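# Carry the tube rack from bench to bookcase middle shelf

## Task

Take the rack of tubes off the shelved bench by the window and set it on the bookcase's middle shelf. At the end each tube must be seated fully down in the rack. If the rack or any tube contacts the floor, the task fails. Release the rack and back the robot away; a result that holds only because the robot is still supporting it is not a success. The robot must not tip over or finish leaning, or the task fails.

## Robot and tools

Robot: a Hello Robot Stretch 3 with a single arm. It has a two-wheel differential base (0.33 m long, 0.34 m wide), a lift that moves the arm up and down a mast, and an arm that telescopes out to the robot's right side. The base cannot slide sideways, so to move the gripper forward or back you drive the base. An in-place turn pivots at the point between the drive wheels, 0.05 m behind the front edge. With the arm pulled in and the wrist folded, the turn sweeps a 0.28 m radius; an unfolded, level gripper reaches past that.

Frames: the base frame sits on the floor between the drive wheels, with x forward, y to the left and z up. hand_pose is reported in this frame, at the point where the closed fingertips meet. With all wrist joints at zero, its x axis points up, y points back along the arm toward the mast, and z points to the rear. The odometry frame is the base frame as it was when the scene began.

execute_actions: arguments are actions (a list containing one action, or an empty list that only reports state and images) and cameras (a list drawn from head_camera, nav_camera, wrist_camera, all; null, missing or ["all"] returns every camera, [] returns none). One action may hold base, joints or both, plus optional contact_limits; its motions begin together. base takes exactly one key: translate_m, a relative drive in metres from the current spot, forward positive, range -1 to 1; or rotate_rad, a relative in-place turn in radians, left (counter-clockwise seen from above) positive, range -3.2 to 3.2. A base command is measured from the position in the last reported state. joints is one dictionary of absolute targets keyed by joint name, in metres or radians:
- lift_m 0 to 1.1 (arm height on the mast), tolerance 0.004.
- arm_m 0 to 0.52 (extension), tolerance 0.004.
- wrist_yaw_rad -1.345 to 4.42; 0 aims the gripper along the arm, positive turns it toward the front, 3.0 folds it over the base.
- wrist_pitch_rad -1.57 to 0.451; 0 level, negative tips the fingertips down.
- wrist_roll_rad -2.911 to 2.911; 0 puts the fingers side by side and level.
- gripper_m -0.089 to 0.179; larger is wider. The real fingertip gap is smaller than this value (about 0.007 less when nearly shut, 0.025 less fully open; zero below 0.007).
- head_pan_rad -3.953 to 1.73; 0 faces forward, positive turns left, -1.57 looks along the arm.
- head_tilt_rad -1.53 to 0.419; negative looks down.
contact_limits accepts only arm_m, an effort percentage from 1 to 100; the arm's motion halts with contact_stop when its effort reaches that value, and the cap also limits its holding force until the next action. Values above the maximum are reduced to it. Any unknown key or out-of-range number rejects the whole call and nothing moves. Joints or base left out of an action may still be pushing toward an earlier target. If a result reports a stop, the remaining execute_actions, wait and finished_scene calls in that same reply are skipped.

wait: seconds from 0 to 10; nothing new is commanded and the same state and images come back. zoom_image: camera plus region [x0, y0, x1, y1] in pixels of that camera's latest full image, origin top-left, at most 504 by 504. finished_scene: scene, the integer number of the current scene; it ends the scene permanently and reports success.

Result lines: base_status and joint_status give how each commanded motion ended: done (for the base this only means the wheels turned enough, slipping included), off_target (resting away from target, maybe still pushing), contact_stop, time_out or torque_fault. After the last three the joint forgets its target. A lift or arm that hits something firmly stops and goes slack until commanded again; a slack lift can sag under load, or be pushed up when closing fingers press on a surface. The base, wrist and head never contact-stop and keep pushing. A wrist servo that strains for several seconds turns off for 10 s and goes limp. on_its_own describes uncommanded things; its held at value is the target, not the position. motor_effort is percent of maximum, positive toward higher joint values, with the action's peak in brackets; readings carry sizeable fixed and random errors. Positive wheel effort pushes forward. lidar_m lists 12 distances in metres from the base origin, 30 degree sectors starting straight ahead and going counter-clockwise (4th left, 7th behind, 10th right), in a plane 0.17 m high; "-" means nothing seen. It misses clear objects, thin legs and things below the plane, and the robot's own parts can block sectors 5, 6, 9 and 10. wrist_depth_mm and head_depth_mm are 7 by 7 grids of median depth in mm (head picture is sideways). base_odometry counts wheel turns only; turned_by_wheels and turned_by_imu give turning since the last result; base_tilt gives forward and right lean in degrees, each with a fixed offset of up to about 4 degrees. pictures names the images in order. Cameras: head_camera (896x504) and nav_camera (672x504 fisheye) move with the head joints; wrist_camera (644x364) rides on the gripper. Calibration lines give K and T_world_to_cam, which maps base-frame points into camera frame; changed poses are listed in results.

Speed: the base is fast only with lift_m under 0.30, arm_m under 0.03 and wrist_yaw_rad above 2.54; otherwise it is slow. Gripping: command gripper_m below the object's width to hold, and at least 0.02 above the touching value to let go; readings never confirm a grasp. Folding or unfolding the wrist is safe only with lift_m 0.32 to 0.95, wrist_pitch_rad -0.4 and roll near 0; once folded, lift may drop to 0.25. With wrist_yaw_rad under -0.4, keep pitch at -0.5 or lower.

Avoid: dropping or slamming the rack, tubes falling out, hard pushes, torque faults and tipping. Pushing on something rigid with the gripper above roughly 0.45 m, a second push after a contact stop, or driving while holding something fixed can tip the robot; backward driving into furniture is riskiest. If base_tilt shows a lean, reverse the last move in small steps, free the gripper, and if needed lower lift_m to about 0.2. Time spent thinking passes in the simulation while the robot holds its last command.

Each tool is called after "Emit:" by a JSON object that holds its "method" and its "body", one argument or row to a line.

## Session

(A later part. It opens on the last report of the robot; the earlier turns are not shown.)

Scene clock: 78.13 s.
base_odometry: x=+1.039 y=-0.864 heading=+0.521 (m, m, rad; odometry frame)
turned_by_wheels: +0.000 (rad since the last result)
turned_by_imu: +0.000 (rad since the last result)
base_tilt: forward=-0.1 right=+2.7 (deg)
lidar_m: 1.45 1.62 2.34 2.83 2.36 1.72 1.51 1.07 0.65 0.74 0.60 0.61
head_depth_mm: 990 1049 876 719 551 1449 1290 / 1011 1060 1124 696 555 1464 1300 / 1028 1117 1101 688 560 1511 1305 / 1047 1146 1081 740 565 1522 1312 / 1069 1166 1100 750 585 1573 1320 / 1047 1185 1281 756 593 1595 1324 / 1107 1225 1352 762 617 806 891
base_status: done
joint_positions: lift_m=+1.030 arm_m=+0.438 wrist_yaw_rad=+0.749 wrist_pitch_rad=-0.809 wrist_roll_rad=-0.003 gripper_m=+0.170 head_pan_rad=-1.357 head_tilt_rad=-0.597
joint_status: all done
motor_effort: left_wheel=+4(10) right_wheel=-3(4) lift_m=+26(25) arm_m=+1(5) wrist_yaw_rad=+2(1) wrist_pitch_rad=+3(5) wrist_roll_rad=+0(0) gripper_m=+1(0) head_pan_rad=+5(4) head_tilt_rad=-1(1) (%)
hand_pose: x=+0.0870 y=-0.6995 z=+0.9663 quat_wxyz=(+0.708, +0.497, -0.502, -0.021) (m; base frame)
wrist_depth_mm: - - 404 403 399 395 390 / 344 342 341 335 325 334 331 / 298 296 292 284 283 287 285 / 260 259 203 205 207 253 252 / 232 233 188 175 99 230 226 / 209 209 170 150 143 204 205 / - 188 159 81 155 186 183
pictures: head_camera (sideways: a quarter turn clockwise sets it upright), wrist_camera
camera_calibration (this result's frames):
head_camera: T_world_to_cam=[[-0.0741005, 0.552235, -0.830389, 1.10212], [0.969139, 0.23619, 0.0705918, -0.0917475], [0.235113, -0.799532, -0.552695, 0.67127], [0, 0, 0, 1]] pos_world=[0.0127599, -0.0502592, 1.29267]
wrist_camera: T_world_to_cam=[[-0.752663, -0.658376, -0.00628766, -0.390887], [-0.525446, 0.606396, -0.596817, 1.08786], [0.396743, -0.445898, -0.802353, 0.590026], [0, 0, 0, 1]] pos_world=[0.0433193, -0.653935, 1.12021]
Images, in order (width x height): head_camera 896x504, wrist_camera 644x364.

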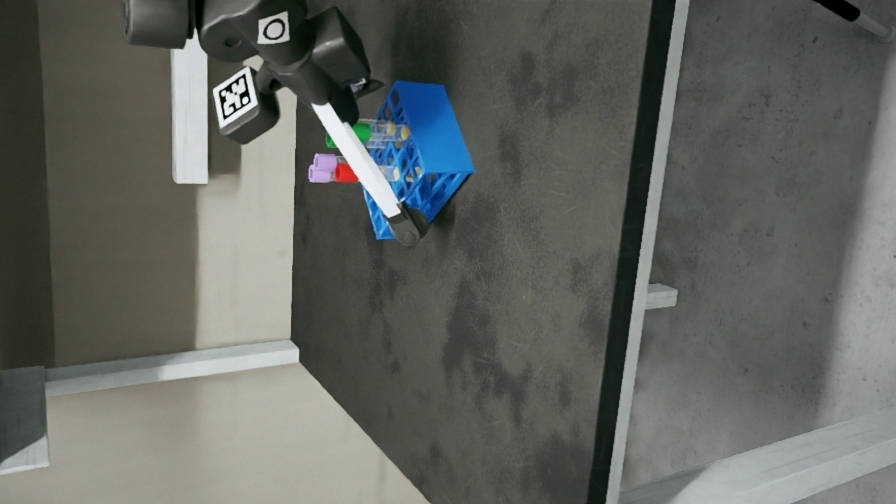

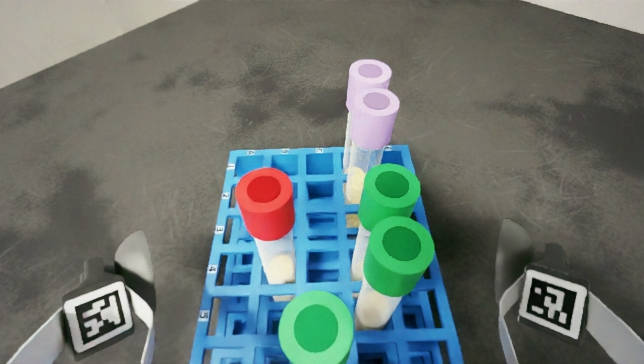

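Emit:
{"method": "execute_actions", "body": {
  "actions": [
    {"base":{"translate_m":0.012},"joints":{"lift_m":1.005,"arm_m":0.45}}
  ],
  "cameras": []
}}

Emit:
{"method": "execute_actions", "body": {
  "actions": [
    {"joints":{"gripper_m":0.075}}
  ],
  "cameras": []
}}

Emit:
{"method": "execute_actions", "body": {
  "actions": [
    {"joints":{"lift_m":1.06}}
  ],
  "cameras": ["wrist_camera","head_camera"]
}}

Scene clock: 79.70 s.
base_odometry: x=+1.049 y=-0.858 heading=+0.521 (m, m, rad; odometry frame)
turned_by_wheels: +0.000 (rad since the last result)
turned_by_imu: +0.000 (rad since the last result)
base_tilt: forward=+0.1 right=+2.7 (deg)
lidar_m: 1.44 1.60 2.32 3.39 2.38 1.73 1.53 1.08 0.66 0.75 0.59 0.61
head_depth_mm: 992 1046 - 720 551 1454 1295 / 1009 1071 - 692 555 1465 1295 / 1027 1128 1071 684 559 1523 1310 / 1047 1148 1081 737 562 1528 1308 / 1069 1149 1101 749 586 1571 1320 / 1018 1192 1274 753 592 1583 1326 / 1113 1219 1360 763 618 777 872
base_status: done
joint_positions: lift_m=+1.005 arm_m=+0.450 wrist_yaw_rad=+0.749 wrist_pitch_rad=-0.811 wrist_roll_rad=-0.003 gripper_m=+0.170 head_pan_rad=-1.357 head_tilt_rad=-0.597
joint_status: all done
motor_effort: left_wheel=+3(10) right_wheel=-2(5) lift_m=+16(23) arm_m=+2(2) wrist_yaw_rad=+1(2) wrist_pitch_rad=+3(4) wrist_roll_rad=+0(0) gripper_m=+0(1) head_pan_rad=+4(4) head_tilt_rad=-1(1) (%)
hand_pose: x=+0.0867 y=-0.7112 z=+0.9416 quat_wxyz=(+0.708, +0.497, -0.501, -0.022) (m; base frame)
wrist_depth_mm: - 361 354 351 348 344 342 / 304 302 299 296 113 294 289 / 261 260 257 255 174 253 250 / 229 227 80 159 77 223 222 / 204 203 84 144 75 203 198 / 184 183 132 130 63 65 180 / - 163 139 111 111 162 161
pictures: none
No camera images: the call's "cameras" was empty. Leave "cameras" out to get every camera's image.

Scene clock: 81.13 s.
base_odometry: x=+1.049 y=-0.858 heading=+0.521 (m, m, rad; odometry frame)
turned_by_wheels: +0.000 (rad since the last result)
turned_by_imu: +0.000 (rad since the last result)
base_tilt: forward=-0.1 right=+2.7 (deg)
lidar_m: 1.44 1.61 2.32 3.40 2.38 1.73 1.53 1.08 0.66 0.75 0.59 0.61
head_depth_mm: 992 1049 - 721 550 1451 1294 / 1011 1070 1056 693 555 1472 1296 / 1027 1126 1076 684 559 1517 1305 / 1046 1147 1084 743 564 1527 1313 / 1065 1154 1099 747 586 1577 1316 / 1020 1191 1269 759 593 1589 1322 / 1108 1223 1357 765 619 775 873
base_status: not commanded
joint_positions: lift_m=+1.005 arm_m=+0.450 wrist_yaw_rad=+0.750 wrist_pitch_rad=-0.778 wrist_roll_rad=-0.003 gripper_m=+0.076 head_pan_rad=-1.357 head_tilt_rad=-0.597
joint_status: all done
motor_effort: left_wheel=+1(3) right_wheel=+2(2) lift_m=+16(17) arm_m=+1(1) wrist_yaw_rad=+1(1) wrist_pitch_rad=-7(8) wrist_roll_rad=+1(0) gripper_m=-20(94) head_pan_rad=+4(4) head_tilt_rad=-2(2) (%)
hand_pose: x=+0.0913 y=-0.7161 z=+0.9470 quat_wxyz=(+0.708, +0.489, -0.509, -0.010) (m; base frame)
wrist_depth_mm: - - 395 392 387 383 382 / 331 328 325 322 299 317 313 / 280 278 276 274 256 272 268 / 242 241 176 176 173 236 234 / 215 214 80 150 79 214 208 / 192 195 134 137 70 127 186 / 176 170 133 122 71 167 170
pictures: none
No camera images: the call's "cameras" was empty. Leave "cameras" out to get every camera's image.

Scene clock: 82.47 s.
base_odometry: x=+1.049 y=-0.858 heading=+0.521 (m, m, rad; odometry frame)
turned_by_wheels: +0.000 (rad since the last result)
turned_by_imu: +0.000 (rad since the last result)
base_tilt: forward=-0.1 right=+2.8 (deg)
lidar_m: 1.44 1.60 2.31 3.40 2.37 1.73 1.53 1.08 0.66 0.74 0.59 0.61
head_depth_mm: 982 - 924 718 551 1453 1292 / 1008 1065 705 672 555 1470 1299 / 1029 1123 1074 690 559 1511 1302 / 1043 1149 1084 742 563 1527 1314 / 1069 1154 1100 749 585 1574 1313 / 1019 1188 1279 755 592 1592 1324 / 1112 1221 1354 762 618 775 868
base_status: not commanded
joint_positions: lift_m=+1.060 arm_m=+0.450 wrist_yaw_rad=+0.750 wrist_pitch_rad=-0.824 wrist_roll_rad=-0.003 gripper_m=+0.076 head_pan_rad=-1.357 head_tilt_rad=-0.597
joint_status: all done
motor_effort: left_wheel=+3(4) right_wheel=-2(5) lift_m=+27(30) arm_m=+1(2) wrist_yaw_rad=+1(1) wrist_pitch_rad=+7(8) wrist_roll_rad=+0(0) gripper_m=-19(20) head_pan_rad=+4(4) head_tilt_rad=-1(1) (%)
hand_pose: x=+0.0850 y=-0.7094 z=+0.9940 quat_wxyz=(+0.708, +0.501, -0.498, -0.026) (m; base frame)
wrist_depth_mm: - - 447 444 439 432 417 / - 382 378 375 112 370 368 / 332 331 329 326 99 323 319 / 292 291 177 173 164 284 281 / 262 261 110 147 79 255 253 / 237 241 74 137 75 231 230 / 217 211 127 126 67 206 211
pictures: head_camera (sideways: a quarter turn clockwise sets it upright), wrist_camera
camera_calibration (this result's frames):
head_camera: T_world_to_cam=[[-0.0741005, 0.552235, -0.830389, 1.10212], [0.969139, 0.23619, 0.0705918, -0.0917475], [0.235113, -0.799532, -0.552695, 0.67127], [0, 0, 0, 1]] pos_world=[0.0127598, -0.0502592, 1.29267]
wrist_camera: T_world_to_cam=[[-0.752502, -0.658564, -0.00583733, -0.39928], [-0.531475, 0.612471, -0.585162, 1.10255], [0.388942, -0.437233, -0.810895, 0.623886], [0, 0, 0, 1]] pos_world=[0.0428608, -0.665445, 1.14874]
Images, in order (width x height): head_camera 896x504, wrist_camera 644x364.

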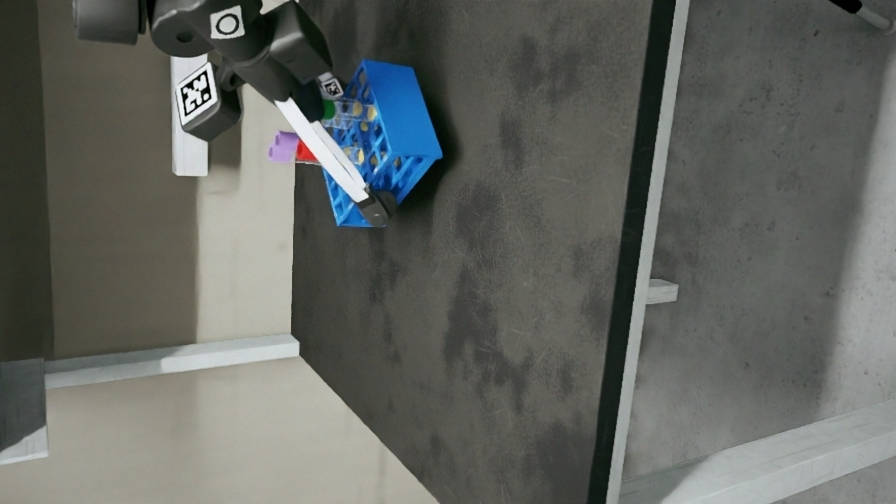

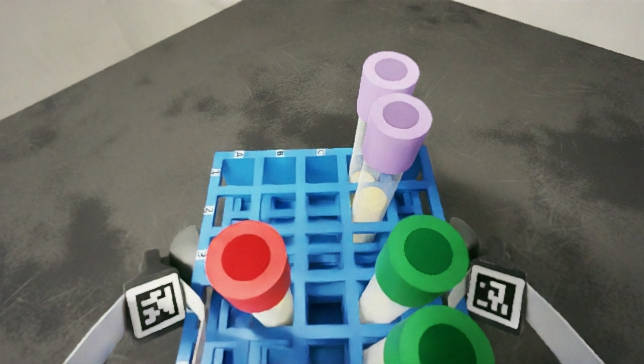

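Emit:
{"method": "execute_actions", "body": {
  "actions": [
    {"joints":{"arm_m":0.02}}
  ],
  "cameras": []
}}

Emit:
{"method": "execute_actions", "body": {
  "actions": [
    {"base":{"rotate_rad":0.68},"joints":{"wrist_yaw_rad":0}}
  ],
  "cameras": []
}}

Emit:
{"method": "execute_actions", "body": {
  "actions": [
    {"base":{"translate_m":1.0}}
  ],
  "cameras": []
}}

Emit:
{"method": "execute_actions", "body": {
  "actions": [
    {"base":{"rotate_rad":0.86},"joints":{"lift_m":0.66,"head_pan_rad":-1.57,"head_tilt_rad":-0.8}}
  ]
}}

Scene clock: 87.30 s.
base_odometry: x=+1.049 y=-0.858 heading=+0.521 (m, m, rad; odometry frame)
turned_by_wheels: +0.000 (rad since the last result)
turned_by_imu: +0.001 (rad since the last result)
base_tilt: forward=+0.1 right=+2.8 (deg)
lidar_m: 1.44 1.61 2.32 3.40 2.38 1.73 1.52 1.09 0.66 0.75 0.59 0.61
head_depth_mm: 996 1054 1040 719 - - - / 1009 1075 1049 775 - - 1219 / 1029 1123 1065 - 306 - 306 / 1047 1150 1084 811 393 340 301 / 1069 1154 1095 749 567 360 1233 / 1020 1192 1270 756 590 1559 1296 / 1107 1225 1358 763 618 774 869
base_status: not commanded
joint_positions: lift_m=+1.060 arm_m=+0.020 wrist_yaw_rad=+0.750 wrist_pitch_rad=-0.825 wrist_roll_rad=-0.003 gripper_m=+0.076 head_pan_rad=-1.357 head_tilt_rad=-0.597
joint_status: all done
motor_effort: left_wheel=+3(3) right_wheel=-2(2) lift_m=+28(27) arm_m=-2(6) wrist_yaw_rad=+1(1) wrist_pitch_rad=+7(7) wrist_roll_rad=+0(0) gripper_m=-20(20) head_pan_rad=+4(4) head_tilt_rad=-2(1) (%)
hand_pose: x=+0.0849 y=-0.2797 z=+0.9938 quat_wxyz=(+0.708, +0.501, -0.498, -0.026) (m; base frame)
wrist_depth_mm: - - 451 449 442 438 434 / - - 402 381 113 371 368 / - - - 337 99 325 322 / - - 177 172 161 286 285 / - - 110 146 79 262 256 / - - 74 137 75 259 236 / - - 127 126 67 - 550
pictures: none
No camera images: the call's "cameras" was empty. Leave "cameras" out to get every camera's image.

Scene clock: 89.33 s.
base_odometry: x=+1.049 y=-0.858 heading=+1.201 (m, m, rad; odometry frame)
turned_by_wheels: +0.680 (rad since the last result)
turned_by_imu: +0.680 (rad since the last result)
base_tilt: forward=+0.0 right=+2.8 (deg)
lidar_m: 1.61 2.76 2.90 2.05 1.68 1.52 0.66 0.74 1.09 0.59 1.73 1.44
head_depth_mm: 1233 1333 1440 - 392 - - / 1344 1454 1590 745 419 336 336 / 1490 1622 1782 1943 1908 1519 1248 / 1651 1829 2040 2258 1953 1562 1309 / 1763 1904 2098 2283 1956 1574 1319 / 1660 1788 1928 2100 1987 1592 1325 / 1556 1664 1800 1940 1988 1594 1337
base_status: done
joint_positions: lift_m=+1.060 arm_m=+0.020 wrist_yaw_rad=+0.002 wrist_pitch_rad=-0.825 wrist_roll_rad=-0.003 gripper_m=+0.076 head_pan_rad=-1.357 head_tilt_rad=-0.597
joint_status: all done
motor_effort: left_wheel=-3(8) right_wheel=+3(7) lift_m=+27(26) arm_m=-3(3) wrist_yaw_rad=-3(4) wrist_pitch_rad=+7(7) wrist_roll_rad=+0(1) gripper_m=-19(19) head_pan_rad=+4(4) head_tilt_rad=-1(0) (%)
hand_pose: x=-0.0212 y=-0.3215 z=+0.9938 quat_wxyz=(+0.649, +0.285, -0.646, -0.283) (m; base frame)
wrist_depth_mm: - - - 447 443 436 434 / - - 406 379 113 374 373 / - - - 337 99 323 322 / - - 178 172 165 287 285 / - - 110 147 79 268 257 / - - 74 137 74 - 255 / - - 127 126 67 - -
pictures: none
No camera images: the call's "cameras" was empty. Leave "cameras" out to get every camera's image.

Scene clock: 100.40 s.
base_odometry: x=+1.411 y=+0.074 heading=+1.201 (m, m, rad; odometry frame)
turned_by_wheels: +0.000 (rad since the last result)
turned_by_imu: -0.001 (rad since the last result)
base_tilt: forward=+0.0 right=+2.9 (deg)
lidar_m: 0.74 1.46 2.19 2.74 2.45 2.43 1.96 1.12 1.80 1.16 0.69 0.68
head_depth_mm: 1280 1428 1607 - 392 - - / 1165 1288 1426 1618 420 336 336 / 1061 1161 1288 1450 1616 1513 1278 / 990 1075 1181 1305 1460 1528 1316 / 922 992 1084 1180 1290 1079 1184 / 860 923 778 793 897 1208 1188 / 811 862 741 946 941 1134 1200
base_status: done
joint_positions: lift_m=+1.060 arm_m=+0.020 wrist_yaw_rad=+0.002 wrist_pitch_rad=-0.825 wrist_roll_rad=-0.003 gripper_m=+0.076 head_pan_rad=-1.357 head_tilt_rad=-0.597
joint_status: not commanded
motor_effort: left_wheel=-3(5) right_wheel=+2(7) lift_m=+26(27) arm_m=-3(3) wrist_yaw_rad=-2(2) wrist_pitch_rad=+7(7) wrist_roll_rad=+1(0) gripper_m=-18(19) head_pan_rad=+4(4) head_tilt_rad=-1(1) (%)
hand_pose: x=-0.0213 y=-0.3215 z=+0.9938 quat_wxyz=(+0.649, +0.285, -0.646, -0.283) (m; base frame)
wrist_depth_mm: 593 742 966 - - - - / 480 800 - - 112 - - / 639 859 - - 99 - - / 599 606 178 172 161 - - / 541 924 110 147 79 - - / 839 - 74 137 75 - - / 874 941 127 126 67 - -
pictures: none
No camera images: the call's "cameras" was empty. Leave "cameras" out to get every camera's image.

Scene clock: 104.87 s.
base_odometry: x=+1.411 y=+0.074 heading=+2.060 (m, m, rad; odometry frame)
turned_by_wheels: +0.860 (rad since the last result)
turned_by_imu: +0.860 (rad since the last result)
base_tilt: forward=+0.0 right=+2.8 (deg)
lidar_m: 2.20 2.74 2.54 2.44 2.67 1.12 1.73 1.39 0.69 0.68 0.74 1.20
head_depth_mm: 762 647 939 890 1069 1276 1221 / 747 658 976 898 1349 1278 - / 758 632 969 908 1371 1264 - / 765 643 963 913 1351 1253 1135 / 749 653 957 922 1350 1282 1197 / 761 660 949 929 1340 1273 1205 / 763 635 941 942 1266 1255 1213
base_status: done
joint_positions: lift_m=+0.660 arm_m=+0.020 wrist_yaw_rad=+0.002 wrist_pitch_rad=-0.825 wrist_roll_rad=-0.003 gripper_m=+0.076 head_pan_rad=-1.563 head_tilt_rad=-0.790
joint_status: all done
motor_effort: left_wheel=-3(8) right_wheel=+3(8) lift_m=+18(23) arm_m=-3(2) wrist_yaw_rad=-2(2) wrist_pitch_rad=+7(7) wrist_roll_rad=+0(0) gripper_m=-19(19) head_pan_rad=-4(25) head_tilt_rad=-5(25) (%)
hand_pose: x=-0.0213 y=-0.3215 z=+0.5943 quat_wxyz=(+0.649, +0.285, -0.646, -0.283) (m; base frame)
wrist_depth_mm: 571 598 613 625 630 448 734 / 627 672 705 715 112 533 839 / 620 788 814 819 99 943 973 / 615 773 178 172 161 892 905 / 812 738 110 147 79 811 807 / 760 766 74 136 75 741 738 / 696 678 127 126 67 648 677
pictures: head_camera (sideways: a quarter turn clockwise sets it upright), nav_camera (sideways: a quarter turn counterclockwise sets it upright), wrist_camera
camera_calibration (this result's frames):
head_camera: T_world_to_cam=[[0.0393641, 0.70447, -0.708641, 0.942734], [0.997073, 0.0188215, 0.0740969, -0.0964629], [0.0655367, -0.709484, -0.701668, 0.866093], [0, 0, 0, 1]] pos_world=[0.00230984, -0.0478336, 1.28292]
nav_camera: T_world_to_cam=[[0.0201085, -0.66157, 0.749614, -0.928321], [-0.999116, 0.0143836, 0.0394957, 0.00676404], [-0.0369113, -0.749745, -0.660696, 0.828206], [0, 0, 0, 1]] pos_world=[0.0559954, 0.00669742, 1.24281]
wrist_camera: T_world_to_cam=[[-0.999567, 0.0288431, -0.00580609, -0.0104961], [0.0267973, 0.811033, -0.584386, 0.649861], [-0.0121466, -0.584289, -0.811455, 0.455303], [0, 0, 0, 1]] pos_world=[-0.0223757, -0.260728, 0.749167]
Images, in order (width x height): head_camera 896x504, nav_camera 672x504, wrist_camera 644x364.

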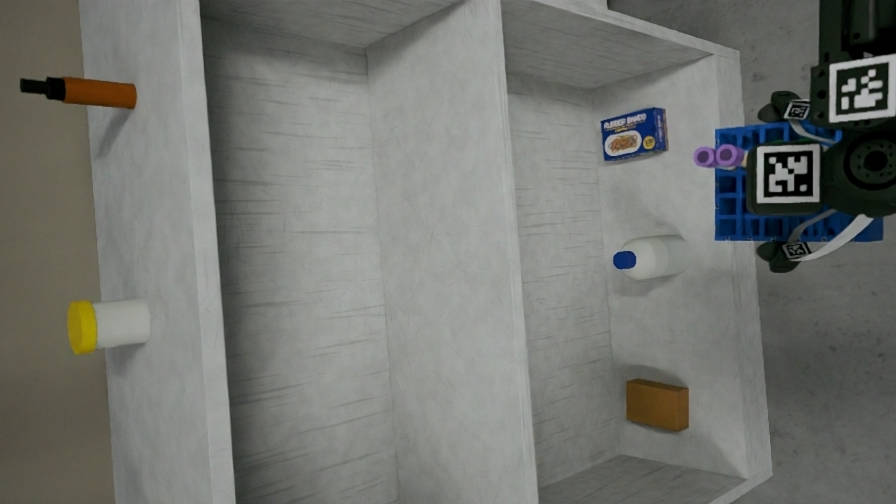

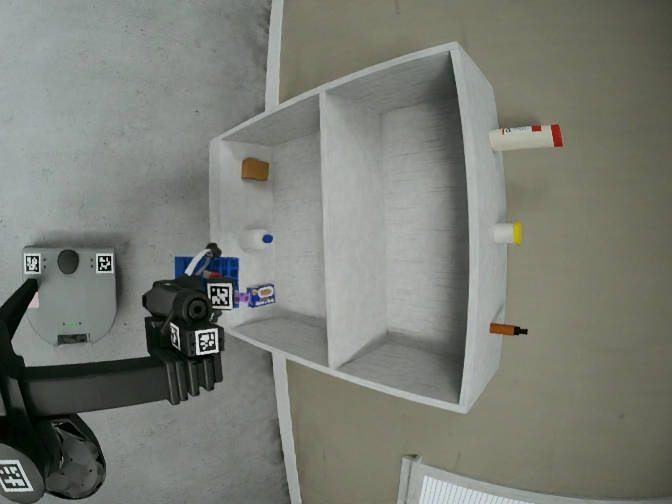

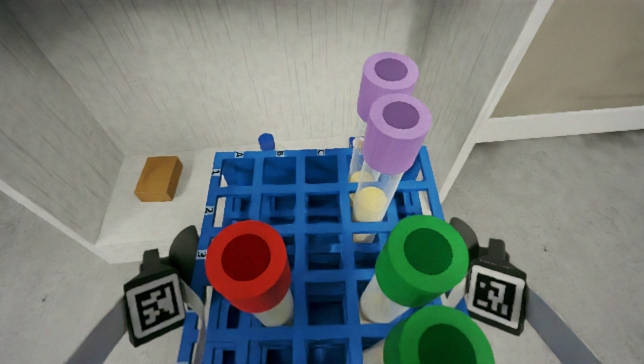

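Emit:
{"method": "execute_actions", "body": {
  "actions": [
    {"base":{"translate_m":0.1},"joints":{"lift_m":0.73}}
  ],
  "cameras": []
}}

Emit:
{"method": "execute_actions", "body": {
  "actions": [
    {"joints":{"arm_m":0.43}}
  ]
}}

Scene clock: 109.40 s.
base_odometry: x=+1.364 y=+0.163 heading=+2.060 (m, m, rad; odometry frame)
turned_by_wheels: +0.000 (rad since the last result)
turned_by_imu: +0.000 (rad since the last result)
base_tilt: forward=+0.1 right=+2.7 (deg)
lidar_m: 2.10 2.67 2.56 2.44 2.91 1.21 1.21 1.37 0.73 0.67 0.69 1.19
head_depth_mm: 756 648 977 895 1310 1265 - / 754 627 963 902 1347 1271 - / 750 630 960 909 1354 1185 - / 746 643 950 916 1352 1262 1154 / 755 651 943 922 1332 1272 1199 / 752 627 938 931 1291 1259 1204 / 626 636 932 938 987 1314 1216
base_status: done
joint_positions: lift_m=+0.730 arm_m=+0.020 wrist_yaw_rad=+0.002 wrist_pitch_rad=-0.825 wrist_roll_rad=-0.003 gripper_m=+0.076 head_pan_rad=-1.563 head_tilt_rad=-0.790
joint_status: all done
motor_effort: left_wheel=-3(6) right_wheel=+2(6) lift_m=+27(32) arm_m=-2(3) wrist_yaw_rad=-2(2) wrist_pitch_rad=+7(7) wrist_roll_rad=+0(0) gripper_m=-19(19) head_pan_rad=-4(4) head_tilt_rad=-5(4) (%)
hand_pose: x=-0.0213 y=-0.3214 z=+0.6638 quat_wxyz=(+0.649, +0.285, -0.646, -0.283) (m; base frame)
wrist_depth_mm: 454 590 598 628 647 570 434 / 502 656 694 705 113 585 834 / 500 734 818 810 99 630 - / 900 723 177 172 160 949 - / 914 789 110 147 79 888 885 / 824 847 74 137 75 809 810 / 752 747 127 126 67 716 737
pictures: none
No camera images: the call's "cameras" was empty. Leave "cameras" out to get every camera's image.

Scene clock: 113.67 s.
base_odometry: x=+1.364 y=+0.163 heading=+2.060 (m, m, rad; odometry frame)
turned_by_wheels: +0.000 (rad since the last result)
turned_by_imu: +0.000 (rad since the last result)
base_tilt: forward=+0.1 right=+2.7 (deg)
lidar_m: 2.10 2.66 2.55 2.44 2.91 1.21 1.21 1.38 0.73 0.67 0.69 1.20
head_depth_mm: 757 645 976 917 - - 1167 / 755 651 931 850 1342 1274 1186 / 752 630 928 - 857 1261 1192 / 745 641 955 915 1310 1289 1193 / 757 651 947 923 1339 1270 1203 / 750 624 942 932 1293 1263 1203 / 629 634 935 937 1026 1331 1213
base_status: not commanded
joint_positions: lift_m=+0.730 arm_m=+0.428 wrist_yaw_rad=+0.013 wrist_pitch_rad=-1.337 wrist_roll_rad=-0.031 gripper_m=+0.076 head_pan_rad=-1.564 head_tilt_rad=-0.792
joint_status: all done
on_its_own: wrist_yaw_rad is at rest, and its effort (-18) is outside its rest range (-12 to +12); wrist_pitch_rad is at rest, and its effort (+73) is outside its rest range (-20 to +32)
motor_effort: left_wheel=-6(7) right_wheel=+6(9) lift_m=+28(30) arm_m=+13(16) wrist_yaw_rad=-18(33) wrist_pitch_rad=+73(73) wrist_roll_rad=+18(30) gripper_m=-11(19) head_pan_rad=-3(3) head_tilt_rad=-4(5) (%)
hand_pose: x=-0.0212 y=-0.6091 z=+0.6134 quat_wxyz=(+0.566, +0.449, -0.543, -0.428) (m; base frame)
wrist_depth_mm: 105 104 105 105 105 106 106 / 103 103 103 103 104 104 104 / 101 101 101 102 102 102 102 / 99 100 100 100 100 100 101 / 98 98 98 98 99 99 99 / 96 97 97 97 98 98 746 / 732 744 160 160 151 737 745
pictures: head_camera (sideways: a quarter turn clockwise sets it upright), nav_camera (sideways: a quarter turn counterclockwise sets it upright), wrist_camera
camera_calibration (this result's frames):
head_camera: T_world_to_cam=[[0.0396925, 0.705665, -0.707433, 0.941158], [0.997083, 0.0182172, 0.0741158, -0.0964875], [0.0651884, -0.708311, -0.702884, 0.867677], [0, 0, 0, 1]] pos_world=[0.00228671, -0.0477992, 1.28283]
nav_camera: T_world_to_cam=[[0.0198012, -0.662864, 0.748478, -0.926839], [-0.999109, 0.014794, 0.0395335, 0.00671486], [-0.0372783, -0.748594, -0.66198, 0.829879], [0, 0, 0, 1]] pos_world=[0.0559979, 0.00677484, 1.24282]
wrist_camera: T_world_to_cam=[[-0.999796, -0.0113098, 0.0167096, -0.0402051], [-0.0131066, 0.99366, -0.111661, 0.714662], [-0.0153408, -0.111857, -0.993606, 0.702142], [0, 0, 0, 1]] pos_world=[-0.0200587, -0.632046, 0.778124]
Images, in order (width x height): head_camera 896x504, nav_camera 672x504, wrist_camera 644x364.

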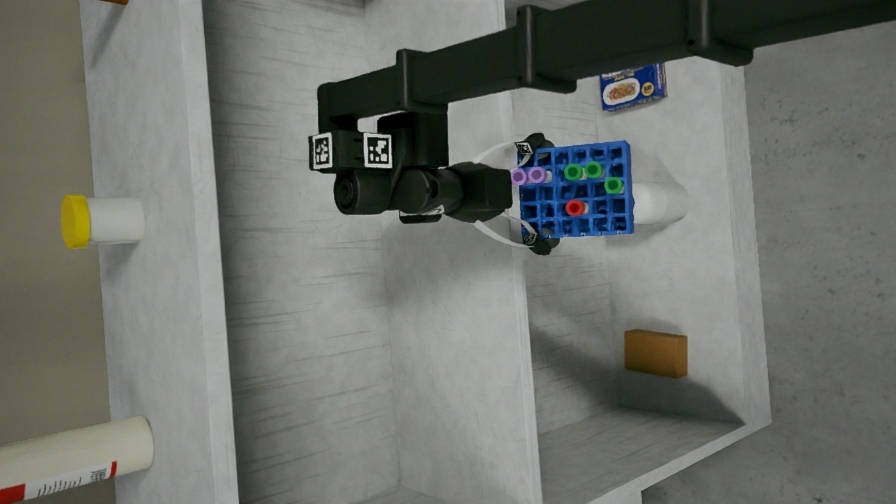

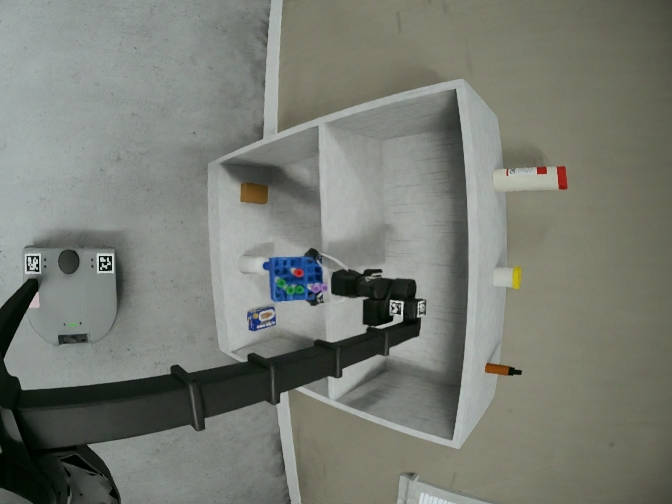

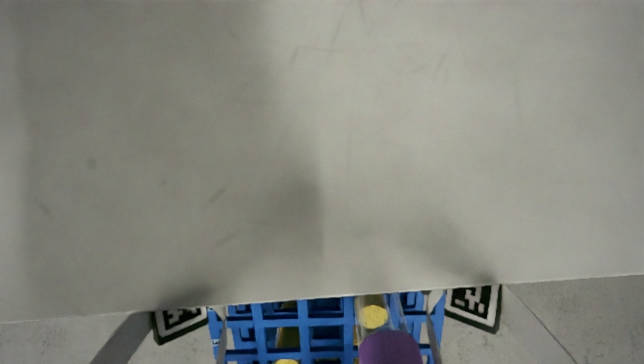

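Emit:
{"method": "execute_actions", "body": {
  "actions": [
    {"joints":{"arm_m":0.39,"wrist_pitch_rad":-1.3,"gripper_m":0.07}}
  ],
  "cameras": []
}}

Emit:
{"method": "execute_actions", "body": {
  "actions": [
    {"joints":{"lift_m":0.87}}
  ]
}}

Scene clock: 116.13 s.
base_odometry: x=+1.364 y=+0.163 heading=+2.060 (m, m, rad; odometry frame)
turned_by_wheels: +0.000 (rad since the last result)
turned_by_imu: +0.001 (rad since the last result)
base_tilt: forward=+0.0 right=+2.7 (deg)
lidar_m: 2.10 2.67 2.54 2.43 2.90 1.21 1.22 1.38 0.74 0.67 0.69 1.19
head_depth_mm: 756 642 976 914 - - 1155 / 754 649 944 846 1346 1272 1185 / 750 626 941 - 854 1261 1184 / 745 636 954 911 1266 1281 1198 / 755 648 948 920 1337 1277 1198 / 750 624 943 927 1294 1267 1206 / 626 629 936 937 1029 1328 1211
base_status: not commanded
joint_positions: lift_m=+0.730 arm_m=+0.390 wrist_yaw_rad=+0.000 wrist_pitch_rad=-1.304 wrist_roll_rad=-0.007 gripper_m=+0.071 head_pan_rad=-1.564 head_tilt_rad=-0.793
joint_status: all done
motor_effort: left_wheel=-1(8) right_wheel=+1(8) lift_m=+27(32) arm_m=-2(12) wrist_yaw_rad=+1(17) wrist_pitch_rad=+1(73) wrist_roll_rad=+3(18) gripper_m=-13(44) head_pan_rad=-3(3) head_tilt_rad=-4(5) (%)
hand_pose: x=-0.0216 y=-0.5794 z=+0.6149 quat_wxyz=(+0.564, +0.431, -0.560, -0.428) (m; base frame)
wrist_depth_mm: 113 112 112 113 113 113 113 / 110 110 110 110 110 110 110 / 107 107 107 107 107 107 107 / 105 105 105 105 105 106 389 / 432 614 138 145 144 770 771 / 754 757 147 146 149 752 735 / 740 722 192 160 152 725 735
pictures: none
No camera images: the call's "cameras" was empty. Leave "cameras" out to get every camera's image.

Scene clock: 118.33 s.
base_odometry: x=+1.364 y=+0.163 heading=+2.060 (m, m, rad; odometry frame)
turned_by_wheels: +0.000 (rad since the last result)
turned_by_imu: +0.000 (rad since the last result)
base_tilt: forward=+0.1 right=+2.8 (deg)
lidar_m: 2.10 2.67 2.55 2.44 2.91 1.21 1.22 1.38 0.73 0.67 0.69 1.19
head_depth_mm: 757 609 - 867 1313 1263 1179 / 752 621 1014 899 1343 1275 1177 / 749 625 - 777 757 1264 1185 / 746 638 951 916 1343 1284 1194 / 756 647 948 923 1336 1274 1196 / 752 621 939 927 1290 1260 1203 / 626 631 935 935 1033 1329 1209
base_status: not commanded
joint_positions: lift_m=+0.870 arm_m=+0.390 wrist_yaw_rad=+0.002 wrist_pitch_rad=-1.306 wrist_roll_rad=-0.008 gripper_m=+0.071 head_pan_rad=-1.564 head_tilt_rad=-0.793
joint_status: all done
motor_effort: left_wheel=-1(1) right_wheel=+1(1) lift_m=+27(28) arm_m=+0(2) wrist_yaw_rad=-4(6) wrist_pitch_rad=+2(20) wrist_roll_rad=+3(5) gripper_m=-14(13) head_pan_rad=-3(3) head_tilt_rad=-4(4) (%)
hand_pose: x=-0.0215 y=-0.5788 z=+0.7548 quat_wxyz=(+0.564, +0.432, -0.559, -0.428) (m; base frame)
wrist_depth_mm: 264 264 264 263 264 265 265 / 258 258 258 257 258 258 257 / 252 252 251 251 251 252 252 / 247 245 245 247 246 246 248 / 243 242 148 146 143 901 909 / 879 903 145 149 148 899 889 / 859 861 159 158 140 861 870
pictures: head_camera (sideways: a quarter turn clockwise sets it upright), nav_camera (sideways: a quarter turn counterclockwise sets it upright), wrist_camera
camera_calibration (this result's frames):
head_camera: T_world_to_cam=[[0.0396989, 0.706224, -0.706875, 0.94043], [0.997084, 0.0181438, 0.0741245, -0.0964988], [0.0651739, -0.707756, -0.703444, 0.868406], [0, 0, 0, 1]] pos_world=[0.0022859, -0.0477841, 1.28279]
nav_camera: T_world_to_cam=[[0.0197957, -0.663456, 0.747953, -0.926155], [-0.999108, 0.0147775, 0.0395509, 0.00669225], [-0.0372932, -0.748069, -0.662572, 0.830649], [0, 0, 0, 1]] pos_world=[0.0559976, 0.00682082, 1.24282]
wrist_camera: T_world_to_cam=[[-0.999683, 0.0229399, 0.0104084, -0.0180073], [0.0212164, 0.989486, -0.143066, 0.722456], [-0.0135809, -0.1428, -0.989658, 0.825113], [0, 0, 0, 1]] pos_world=[-0.0221237, -0.596621, 0.920126]
Images, in order (width x height): head_camera 896x504, nav_camera 672x504, wrist_camera 644x364.

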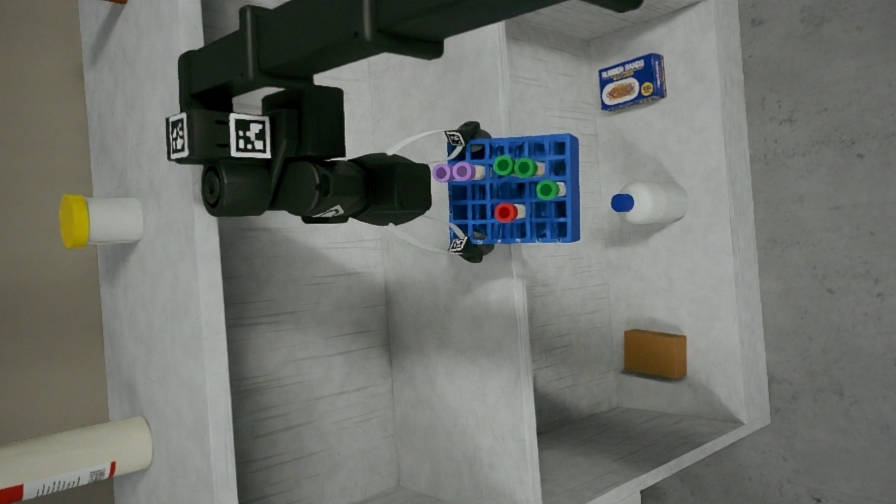

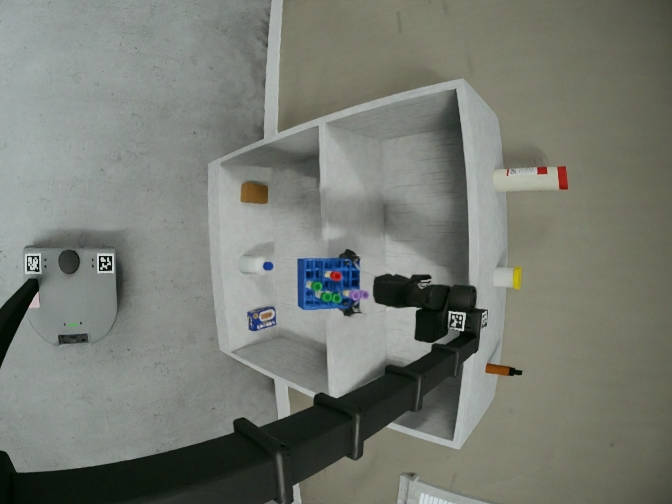

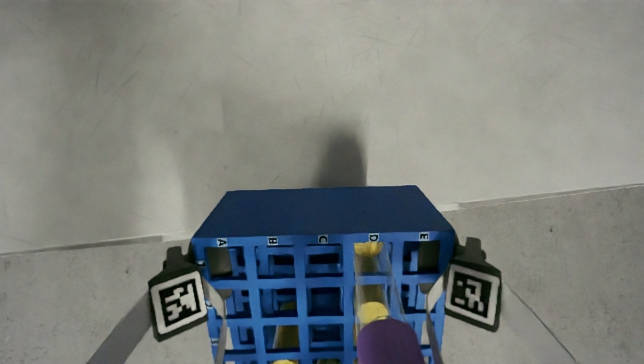

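Emit:
{"method": "execute_actions", "body": {
  "actions": [
    {"joints":{"lift_m":0.845,"arm_m":0.52}}
  ],
  "cameras": ["head_camera","wrist_camera"]
}}

Emit:
{"method": "execute_actions", "body": {
  "actions": [
    {"joints":{"lift_m":0.80,"wrist_pitch_rad":-0.95}}
  ]
}}

Scene clock: 120.83 s.
base_odometry: x=+1.364 y=+0.163 heading=+2.060 (m, m, rad; odometry frame)
turned_by_wheels: +0.000 (rad since the last result)
turned_by_imu: -0.016 (rad since the last result)
base_tilt: forward=-2.6 right=-1.5 (deg)
lidar_m: 2.11 2.66 2.61 2.17 2.06 1.21 1.20 1.43 0.74 0.69 0.70 1.20
head_depth_mm: 863 756 - - 1347 1301 1208 / 846 797 1060 984 1406 1318 1215 / 851 837 1081 834 1392 1313 1233 / 847 748 1029 957 1382 1303 1238 / 840 755 1015 1039 1366 1339 1252 / 841 789 1010 1051 1345 1334 1265 / 811 756 1003 1068 1076 1389 1278
base_status: not commanded
joint_positions: lift_m=+0.844 arm_m=+0.518 wrist_yaw_rad=+0.015 wrist_pitch_rad=-1.310 wrist_roll_rad=-0.006 gripper_m=+0.071 head_pan_rad=-1.564 head_tilt_rad=-0.792
joint_status: all done
on_its_own: base_tilt is 5.0 degrees off its reading at the scene's start (forward=+0.0 right=+2.8); arm_m is at rest, and its effort (+17) is outside its rest range (-14 to +14); wrist_yaw_rad is at rest, and its effort (-19) is outside its rest range (-12 to +12)
motor_effort: left_wheel=-3(18) right_wheel=+1(2) lift_m=+32(30) arm_m=+17(17) wrist_yaw_rad=-19(21) wrist_pitch_rad=+3(3) wrist_roll_rad=+3(3) gripper_m=-13(13) head_pan_rad=-3(3) head_tilt_rad=-4(4) (%)
hand_pose: x=-0.0210 y=-0.7054 z=+0.7293 quat_wxyz=(+0.566, +0.436, -0.555, -0.425) (m; base frame)
wrist_depth_mm: 286 294 307 310 307 302 299 / 314 309 306 300 298 293 286 / 302 298 297 289 285 282 278 / 292 289 285 280 277 272 269 / 282 280 147 145 143 265 261 / 273 271 145 150 145 259 881 / 892 888 185 158 140 859 853
pictures: head_camera (sideways: a quarter turn clockwise sets it upright), wrist_camera
camera_calibration (this result's frames):
head_camera: T_world_to_cam=[[0.0399457, 0.705868, -0.707216, 0.940874], [0.99709, 0.0178345, 0.0741192, -0.0964919], [0.0649313, -0.708119, -0.703102, 0.867962], [0, 0, 0, 1]] pos_world=[0.00226942, -0.047792, 1.28282]
wrist_camera: T_world_to_cam=[[-0.999881, 0.0115462, 0.0102145, -0.0222079], [0.0100157, 0.990251, -0.138934, 0.841299], [-0.0117191, -0.138815, -0.990249, 0.785161], [0, 0, 0, 1]] pos_world=[-0.0214301, -0.723849, 0.894616]
Images, in order (width x height): head_camera 896x504, wrist_camera 644x364.

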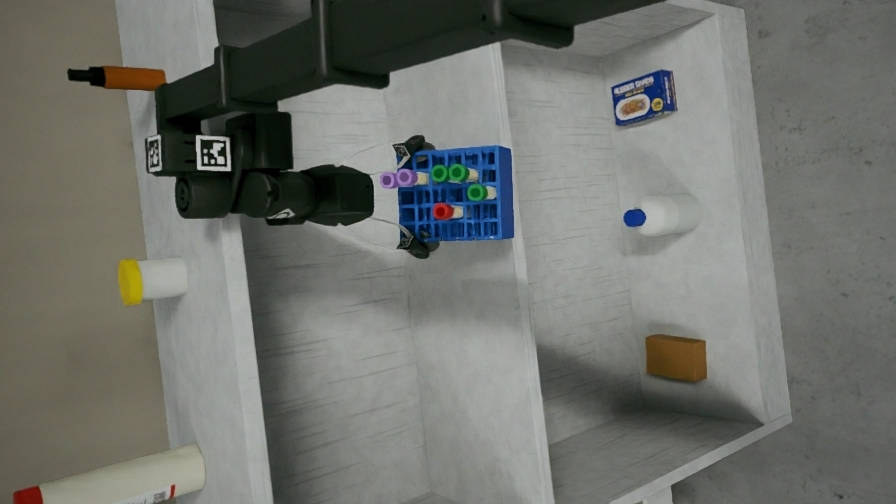

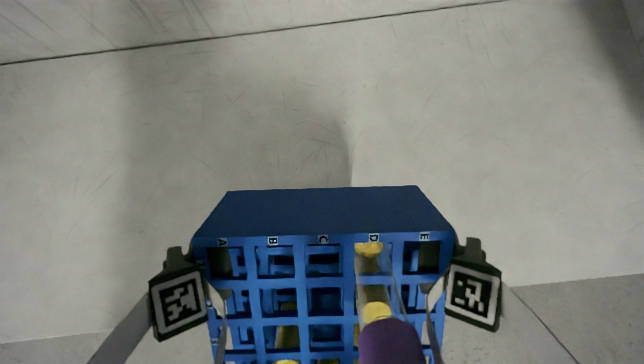

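Scene clock: 122.13 s.
base_odometry: x=+1.364 y=+0.163 heading=+2.060 (m, m, rad; odometry frame)
turned_by_wheels: +0.000 (rad since the last result)
turned_by_imu: -0.075 (rad since the last result)
base_tilt: forward=-2.3 right=-0.7 (deg)
lidar_m: 2.22 2.11 2.67 2.45 2.11 2.06 1.19 1.57 0.74 0.69 0.71 1.13
head_depth_mm: 870 792 889 - - 1319 1198 / 855 736 1098 1003 1403 1312 1208 / 858 743 - 929 1412 1320 1220 / 845 759 1012 947 1379 1286 1229 / 831 726 1008 1016 1348 1329 1249 / 825 754 991 1030 1322 1318 1250 / 817 775 975 1044 1261 1270 1246
base_status: not commanded
joint_positions: lift_m=+0.801 arm_m=+0.519 wrist_yaw_rad=+0.002 wrist_pitch_rad=-0.939 wrist_roll_rad=-0.006 gripper_m=+0.071 head_pan_rad=-1.564 head_tilt_rad=-0.792
joint_status: all done
on_its_own: base_tilt is 4.2 degrees off its reading at the scene's start (forward=+0.0 right=+2.8)
motor_effort: left_wheel=+2(16) right_wheel=+1(1) lift_m=+12(28) arm_m=+9(18) wrist_yaw_rad=-3(20) wrist_pitch_rad=-3(8) wrist_roll_rad=+2(3) gripper_m=-14(14) head_pan_rad=-2(3) head_tilt_rad=-4(4) (%)
hand_pose: x=-0.0213 y=-0.7955 z=+0.7182 quat_wxyz=(+0.633, +0.322, -0.628, -0.319) (m; base frame)
wrist_depth_mm: 174 181 192 204 217 231 233 / 198 208 222 237 255 276 239 / 229 243 262 285 312 315 247 / 275 293 302 303 298 294 257 / 289 284 144 156 152 267 255 / 262 260 171 142 96 248 241 / 241 233 146 147 79 223 223
pictures: head_camera (sideways: a quarter turn clockwise sets it upright), nav_camera (sideways: a quarter turn counterclockwise sets it upright), wrist_camera
camera_calibration (this result's frames):
head_camera: T_world_to_cam=[[0.0399448, 0.705961, -0.707123, 0.940753], [0.99709, 0.0178252, 0.0741207, -0.0964938], [0.0649309, -0.708026, -0.703195, 0.868083], [0, 0, 0, 1]] pos_world=[0.00226942, -0.0477895, 1.28281]
nav_camera: T_world_to_cam=[[0.0195644, -0.663199, 0.748187, -0.926458], [-0.999103, 0.015137, 0.0395431, 0.00670229], [-0.0375503, -0.74829, -0.662308, 0.830307], [0, 0, 0, 1]] pos_world=[0.0560001, 0.00678274, 1.24282]
wrist_camera: T_world_to_cam=[[-0.99966, 0.0260903, -0.0000182299, -0.00247881], [0.0227827, 0.872587, -0.487926, 1.08629], [-0.0127142, -0.487761, -0.872885, 0.399722], [0, 0, 0, 1]] pos_world=[-0.0221444, -0.752851, 0.878942]
Images, in order (width x height): head_camera 896x504, nav_camera 672x504, wrist_camera 644x364.

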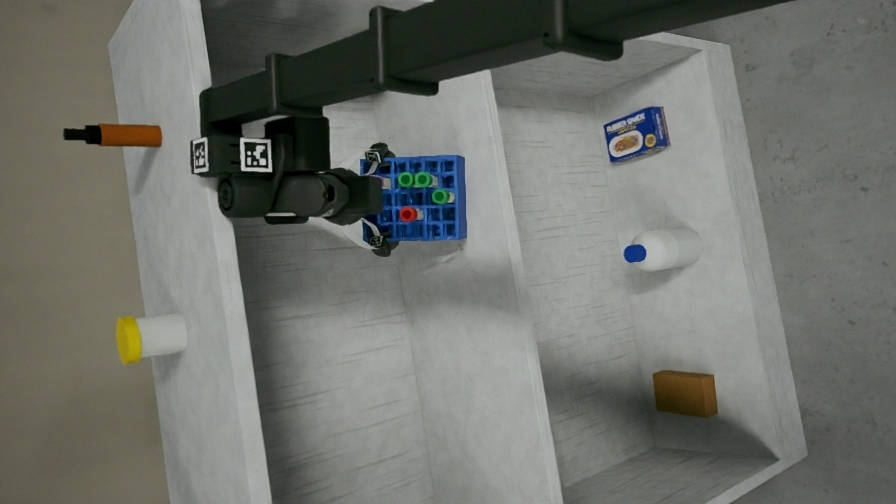

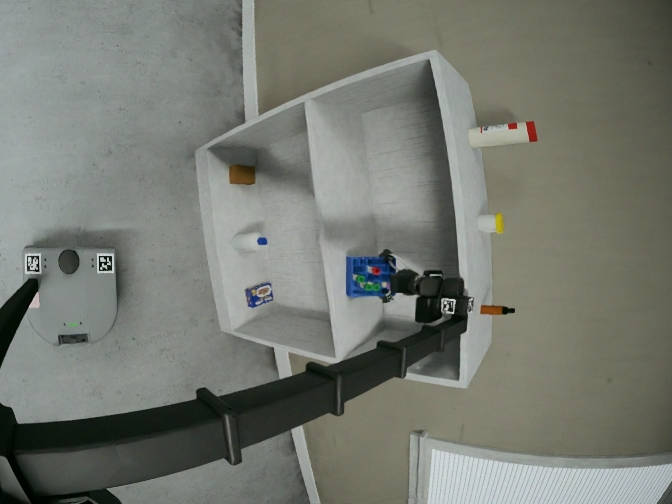

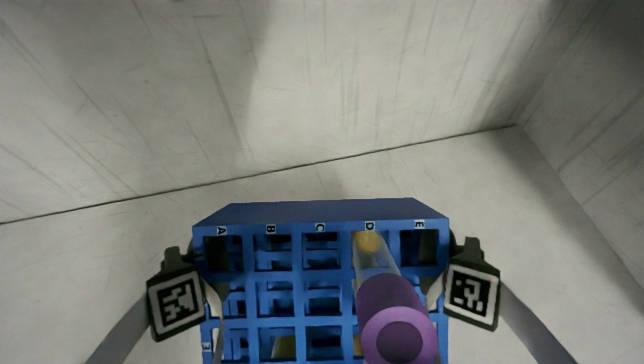

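Emit:
{"method": "execute_actions", "body": {
  "actions": [
    {"joints":{"arm_m":0.47}}
  ],
  "cameras": []
}}

Emit:
{"method": "execute_actions", "body": {
  "actions": [
    {"joints":{"gripper_m":0.175}}
  ],
  "cameras": []
}}

Emit:
{"method": "execute_actions", "body": {
  "actions": [
    {"joints":{"wrist_pitch_rad":-0.45}}
  ],
  "cameras": []
}}

Emit:
{"method": "execute_actions", "body": {
  "actions": [
    {"joints":{"arm_m":0.0}}
  ],
  "cameras": ["head_camera","wrist_camera"]
}}

Scene clock: 125.47 s.
base_odometry: x=+1.364 y=+0.163 heading=+2.060 (m, m, rad; odometry frame)
turned_by_wheels: +0.000 (rad since the last result)
turned_by_imu: -0.103 (rad since the last result)
base_tilt: forward=+0.0 right=+2.7 (deg)
lidar_m: 1.79 2.13 2.69 2.43 2.44 1.70 1.18 1.83 0.72 0.67 0.69 0.71
head_depth_mm: 833 688 765 - 1470 1322 1175 / 798 649 - 955 1216 1302 1180 / 776 626 - 837 1383 1304 1188 / 771 667 978 873 1379 1275 1194 / 767 641 959 916 1318 1246 1199 / 736 621 929 923 1279 1279 1203 / 746 625 903 929 1227 1264 1188
base_status: not commanded
joint_positions: lift_m=+0.800 arm_m=+0.470 wrist_yaw_rad=+0.000 wrist_pitch_rad=-0.954 wrist_roll_rad=+0.008 gripper_m=+0.071 head_pan_rad=-1.565 head_tilt_rad=-0.795
joint_status: all done
motor_effort: left_wheel=+1(38) right_wheel=-1(34) lift_m=+15(17) arm_m=-2(9) wrist_yaw_rad=+1(4) wrist_pitch_rad=+1(8) wrist_roll_rad=-6(12) gripper_m=-17(16) head_pan_rad=-2(3) head_tilt_rad=-2(4) (%)
hand_pose: x=-0.0216 y=-0.7436 z=+0.7161 quat_wxyz=(+0.626, +0.324, -0.630, -0.326) (m; base frame)
wrist_depth_mm: 180 193 211 233 261 219 165 / 205 222 246 267 274 232 172 / 237 248 253 250 250 239 180 / 234 232 230 229 93 227 189 / 215 213 166 154 86 209 198 / 199 200 162 142 79 195 189 / 185 181 151 167 162 177 179
pictures: none
No camera images: the call's "cameras" was empty. Leave "cameras" out to get every camera's image.

Scene clock: 127.40 s.
base_odometry: x=+1.364 y=+0.163 heading=+2.060 (m, m, rad; odometry frame)
turned_by_wheels: +0.000 (rad since the last result)
turned_by_imu: +0.000 (rad since the last result)
base_tilt: forward=+0.0 right=+2.7 (deg)
lidar_m: 1.80 2.13 2.68 2.44 2.45 1.70 1.18 1.84 0.72 0.68 0.69 0.71
head_depth_mm: 834 688 766 - 1474 1323 1179 / 801 648 - 949 1223 1296 1182 / 775 639 - 852 1381 1297 1186 / 775 667 983 886 1368 1285 1195 / 765 642 957 913 1309 1249 1198 / 737 620 926 928 1274 1274 1207 / 741 626 900 932 1220 1261 1189
base_status: not commanded
joint_positions: lift_m=+0.800 arm_m=+0.470 wrist_yaw_rad=+0.000 wrist_pitch_rad=-0.963 wrist_roll_rad=+0.004 gripper_m=+0.175 head_pan_rad=-1.565 head_tilt_rad=-0.795
joint_status: all done
motor_effort: left_wheel=+0(1) right_wheel=+0(1) lift_m=+16(17) arm_m=-2(2) wrist_yaw_rad=+0(1) wrist_pitch_rad=+4(6) wrist_roll_rad=-3(6) gripper_m=+1(87) head_pan_rad=-2(2) head_tilt_rad=-2(2) (%)
hand_pose: x=-0.0216 y=-0.7418 z=+0.7149 quat_wxyz=(+0.626, +0.327, -0.628, -0.328) (m; base frame)
wrist_depth_mm: 182 195 213 234 264 220 165 / 208 224 249 266 270 233 173 / 241 246 249 248 246 224 180 / 230 229 227 226 222 96 189 / 211 211 206 175 151 86 195 / 198 195 189 161 141 142 189 / - 180 171 131 150 175 175
pictures: none
No camera images: the call's "cameras" was empty. Leave "cameras" out to get every camera's image.

Scene clock: 128.50 s.
base_odometry: x=+1.364 y=+0.163 heading=+2.060 (m, m, rad; odometry frame)
turned_by_wheels: +0.000 (rad since the last result)
turned_by_imu: +0.000 (rad since the last result)
base_tilt: forward=+0.0 right=+2.8 (deg)
lidar_m: 1.80 2.13 2.68 2.44 2.45 1.70 1.18 1.83 0.72 0.67 0.69 0.71
head_depth_mm: 836 689 766 - 1468 1315 1172 / 797 647 - 952 1219 1305 1184 / 775 640 - 849 1385 1297 1189 / 773 665 999 887 1379 1280 1189 / 770 641 955 917 1324 1248 1198 / 737 620 930 924 1282 1264 1202 / 745 625 902 934 1226 1259 1185
base_status: not commanded
joint_positions: lift_m=+0.800 arm_m=+0.470 wrist_yaw_rad=+0.000 wrist_pitch_rad=-0.470 wrist_roll_rad=+0.004 gripper_m=+0.175 head_pan_rad=-1.565 head_tilt_rad=-0.795
joint_status: all done
motor_effort: left_wheel=+0(0) right_wheel=+0(0) lift_m=+17(17) arm_m=-2(2) wrist_yaw_rad=+1(0) wrist_pitch_rad=+6(7) wrist_roll_rad=-4(3) gripper_m=+1(1) head_pan_rad=-2(2) head_tilt_rad=-3(3) (%)
hand_pose: x=-0.0216 y=-0.8327 z=+0.8014 quat_wxyz=(+0.687, +0.165, -0.689, -0.165) (m; base frame)
wrist_depth_mm: 143 151 162 176 191 197 153 / 153 162 175 191 210 207 157 / 164 175 191 209 233 215 161 / 178 191 210 233 260 223 165 / 193 208 232 261 295 244 169 / 209 239 261 287 298 270 165 / - 256 262 259 255 245 188
pictures: none
No camera images: the call's "cameras" was empty. Leave "cameras" out to get every camera's image.

Scene clock: 133.13 s.
base_odometry: x=+1.364 y=+0.163 heading=+2.060 (m, m, rad; odometry frame)
turned_by_wheels: +0.000 (rad since the last result)
turned_by_imu: +0.001 (rad since the last result)
base_tilt: forward=+0.0 right=+2.6 (deg)
lidar_m: 1.80 2.13 2.69 2.44 2.45 1.70 1.18 1.83 0.72 0.68 0.69 0.70
head_depth_mm: 836 688 792 965 1528 1371 - / 798 832 978 944 1217 1327 - / 777 661 1013 848 1389 - - / 772 667 986 883 1365 1284 1192 / 766 642 959 918 1322 1260 1197 / 734 620 926 924 1285 1277 1203 / 743 627 900 932 1225 1261 1190
base_status: not commanded
joint_positions: lift_m=+0.800 arm_m=+0.001 wrist_yaw_rad=+0.000 wrist_pitch_rad=-0.469 wrist_roll_rad=+0.003 gripper_m=+0.175 head_pan_rad=-1.565 head_tilt_rad=-0.795
joint_status: all done
joint sent to its limit — the command would take arm_m past its lower limit, so that joint was sent only as far as its limit.
motor_effort: left_wheel=+1(0) right_wheel=+0(0) lift_m=+17(17) arm_m=-3(4) wrist_yaw_rad=+0(0) wrist_pitch_rad=+6(6) wrist_roll_rad=-3(3) gripper_m=+0(0) head_pan_rad=-2(2) head_tilt_rad=-3(2) (%)
hand_pose: x=-0.0216 y=-0.3640 z=+0.8016 quat_wxyz=(+0.687, +0.164, -0.688, -0.165) (m; base frame)
wrist_depth_mm: 486 518 561 604 506 744 807 / 521 557 604 651 530 824 914 / 557 578 601 487 545 935 - / 470 464 453 476 599 - - / 407 709 801 884 753 - - / 683 810 896 952 899 - - / - 860 829 864 898 937 916
pictures: head_camera (sideways: a quarter turn clockwise sets it upright), wrist_camera
camera_calibration (this result's frames):
head_camera: T_world_to_cam=[[0.0409683, 0.70792, -0.705104, 0.938115], [0.997116, 0.0161522, 0.0741517, -0.0965341], [0.0638825, -0.706108, -0.705216, 0.870718], [0, 0, 0, 1]] pos_world=[0.0021991, -0.0477291, 1.28267]
wrist_camera: T_world_to_cam=[[-0.999364, 0.0289592, -0.020811, 0.00375586], [0.0334183, 0.556801, -0.829973, 0.909954], [-0.0124478, -0.830141, -0.557415, 0.305432], [0, 0, 0, 1]] pos_world=[-0.0228537, -0.25322, 0.925568]
Images, in order (width x height): head_camera 896x504, wrist_camera 644x364.

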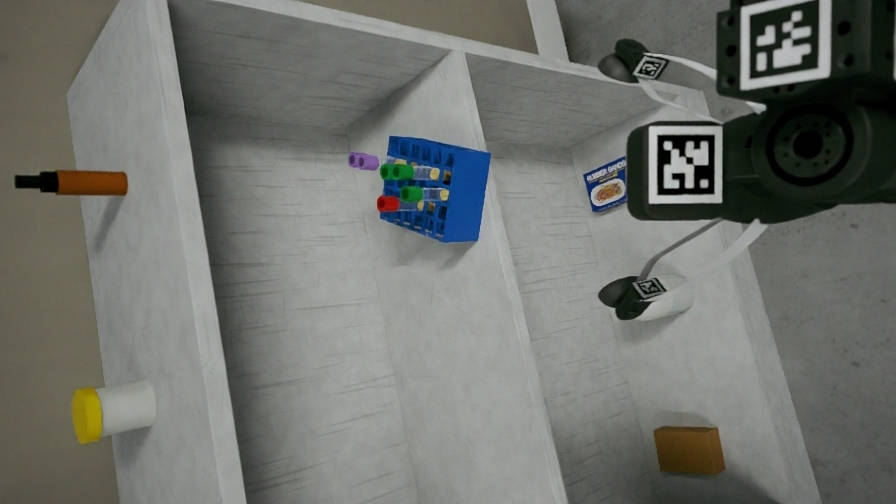

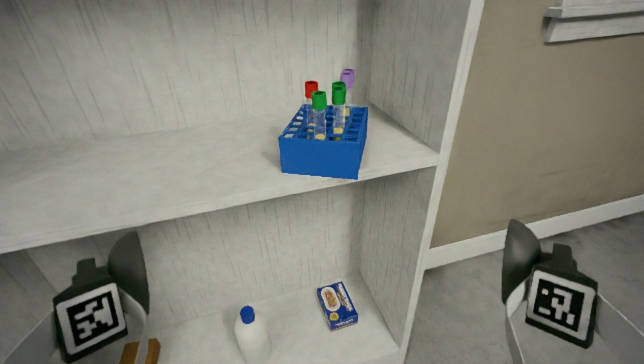

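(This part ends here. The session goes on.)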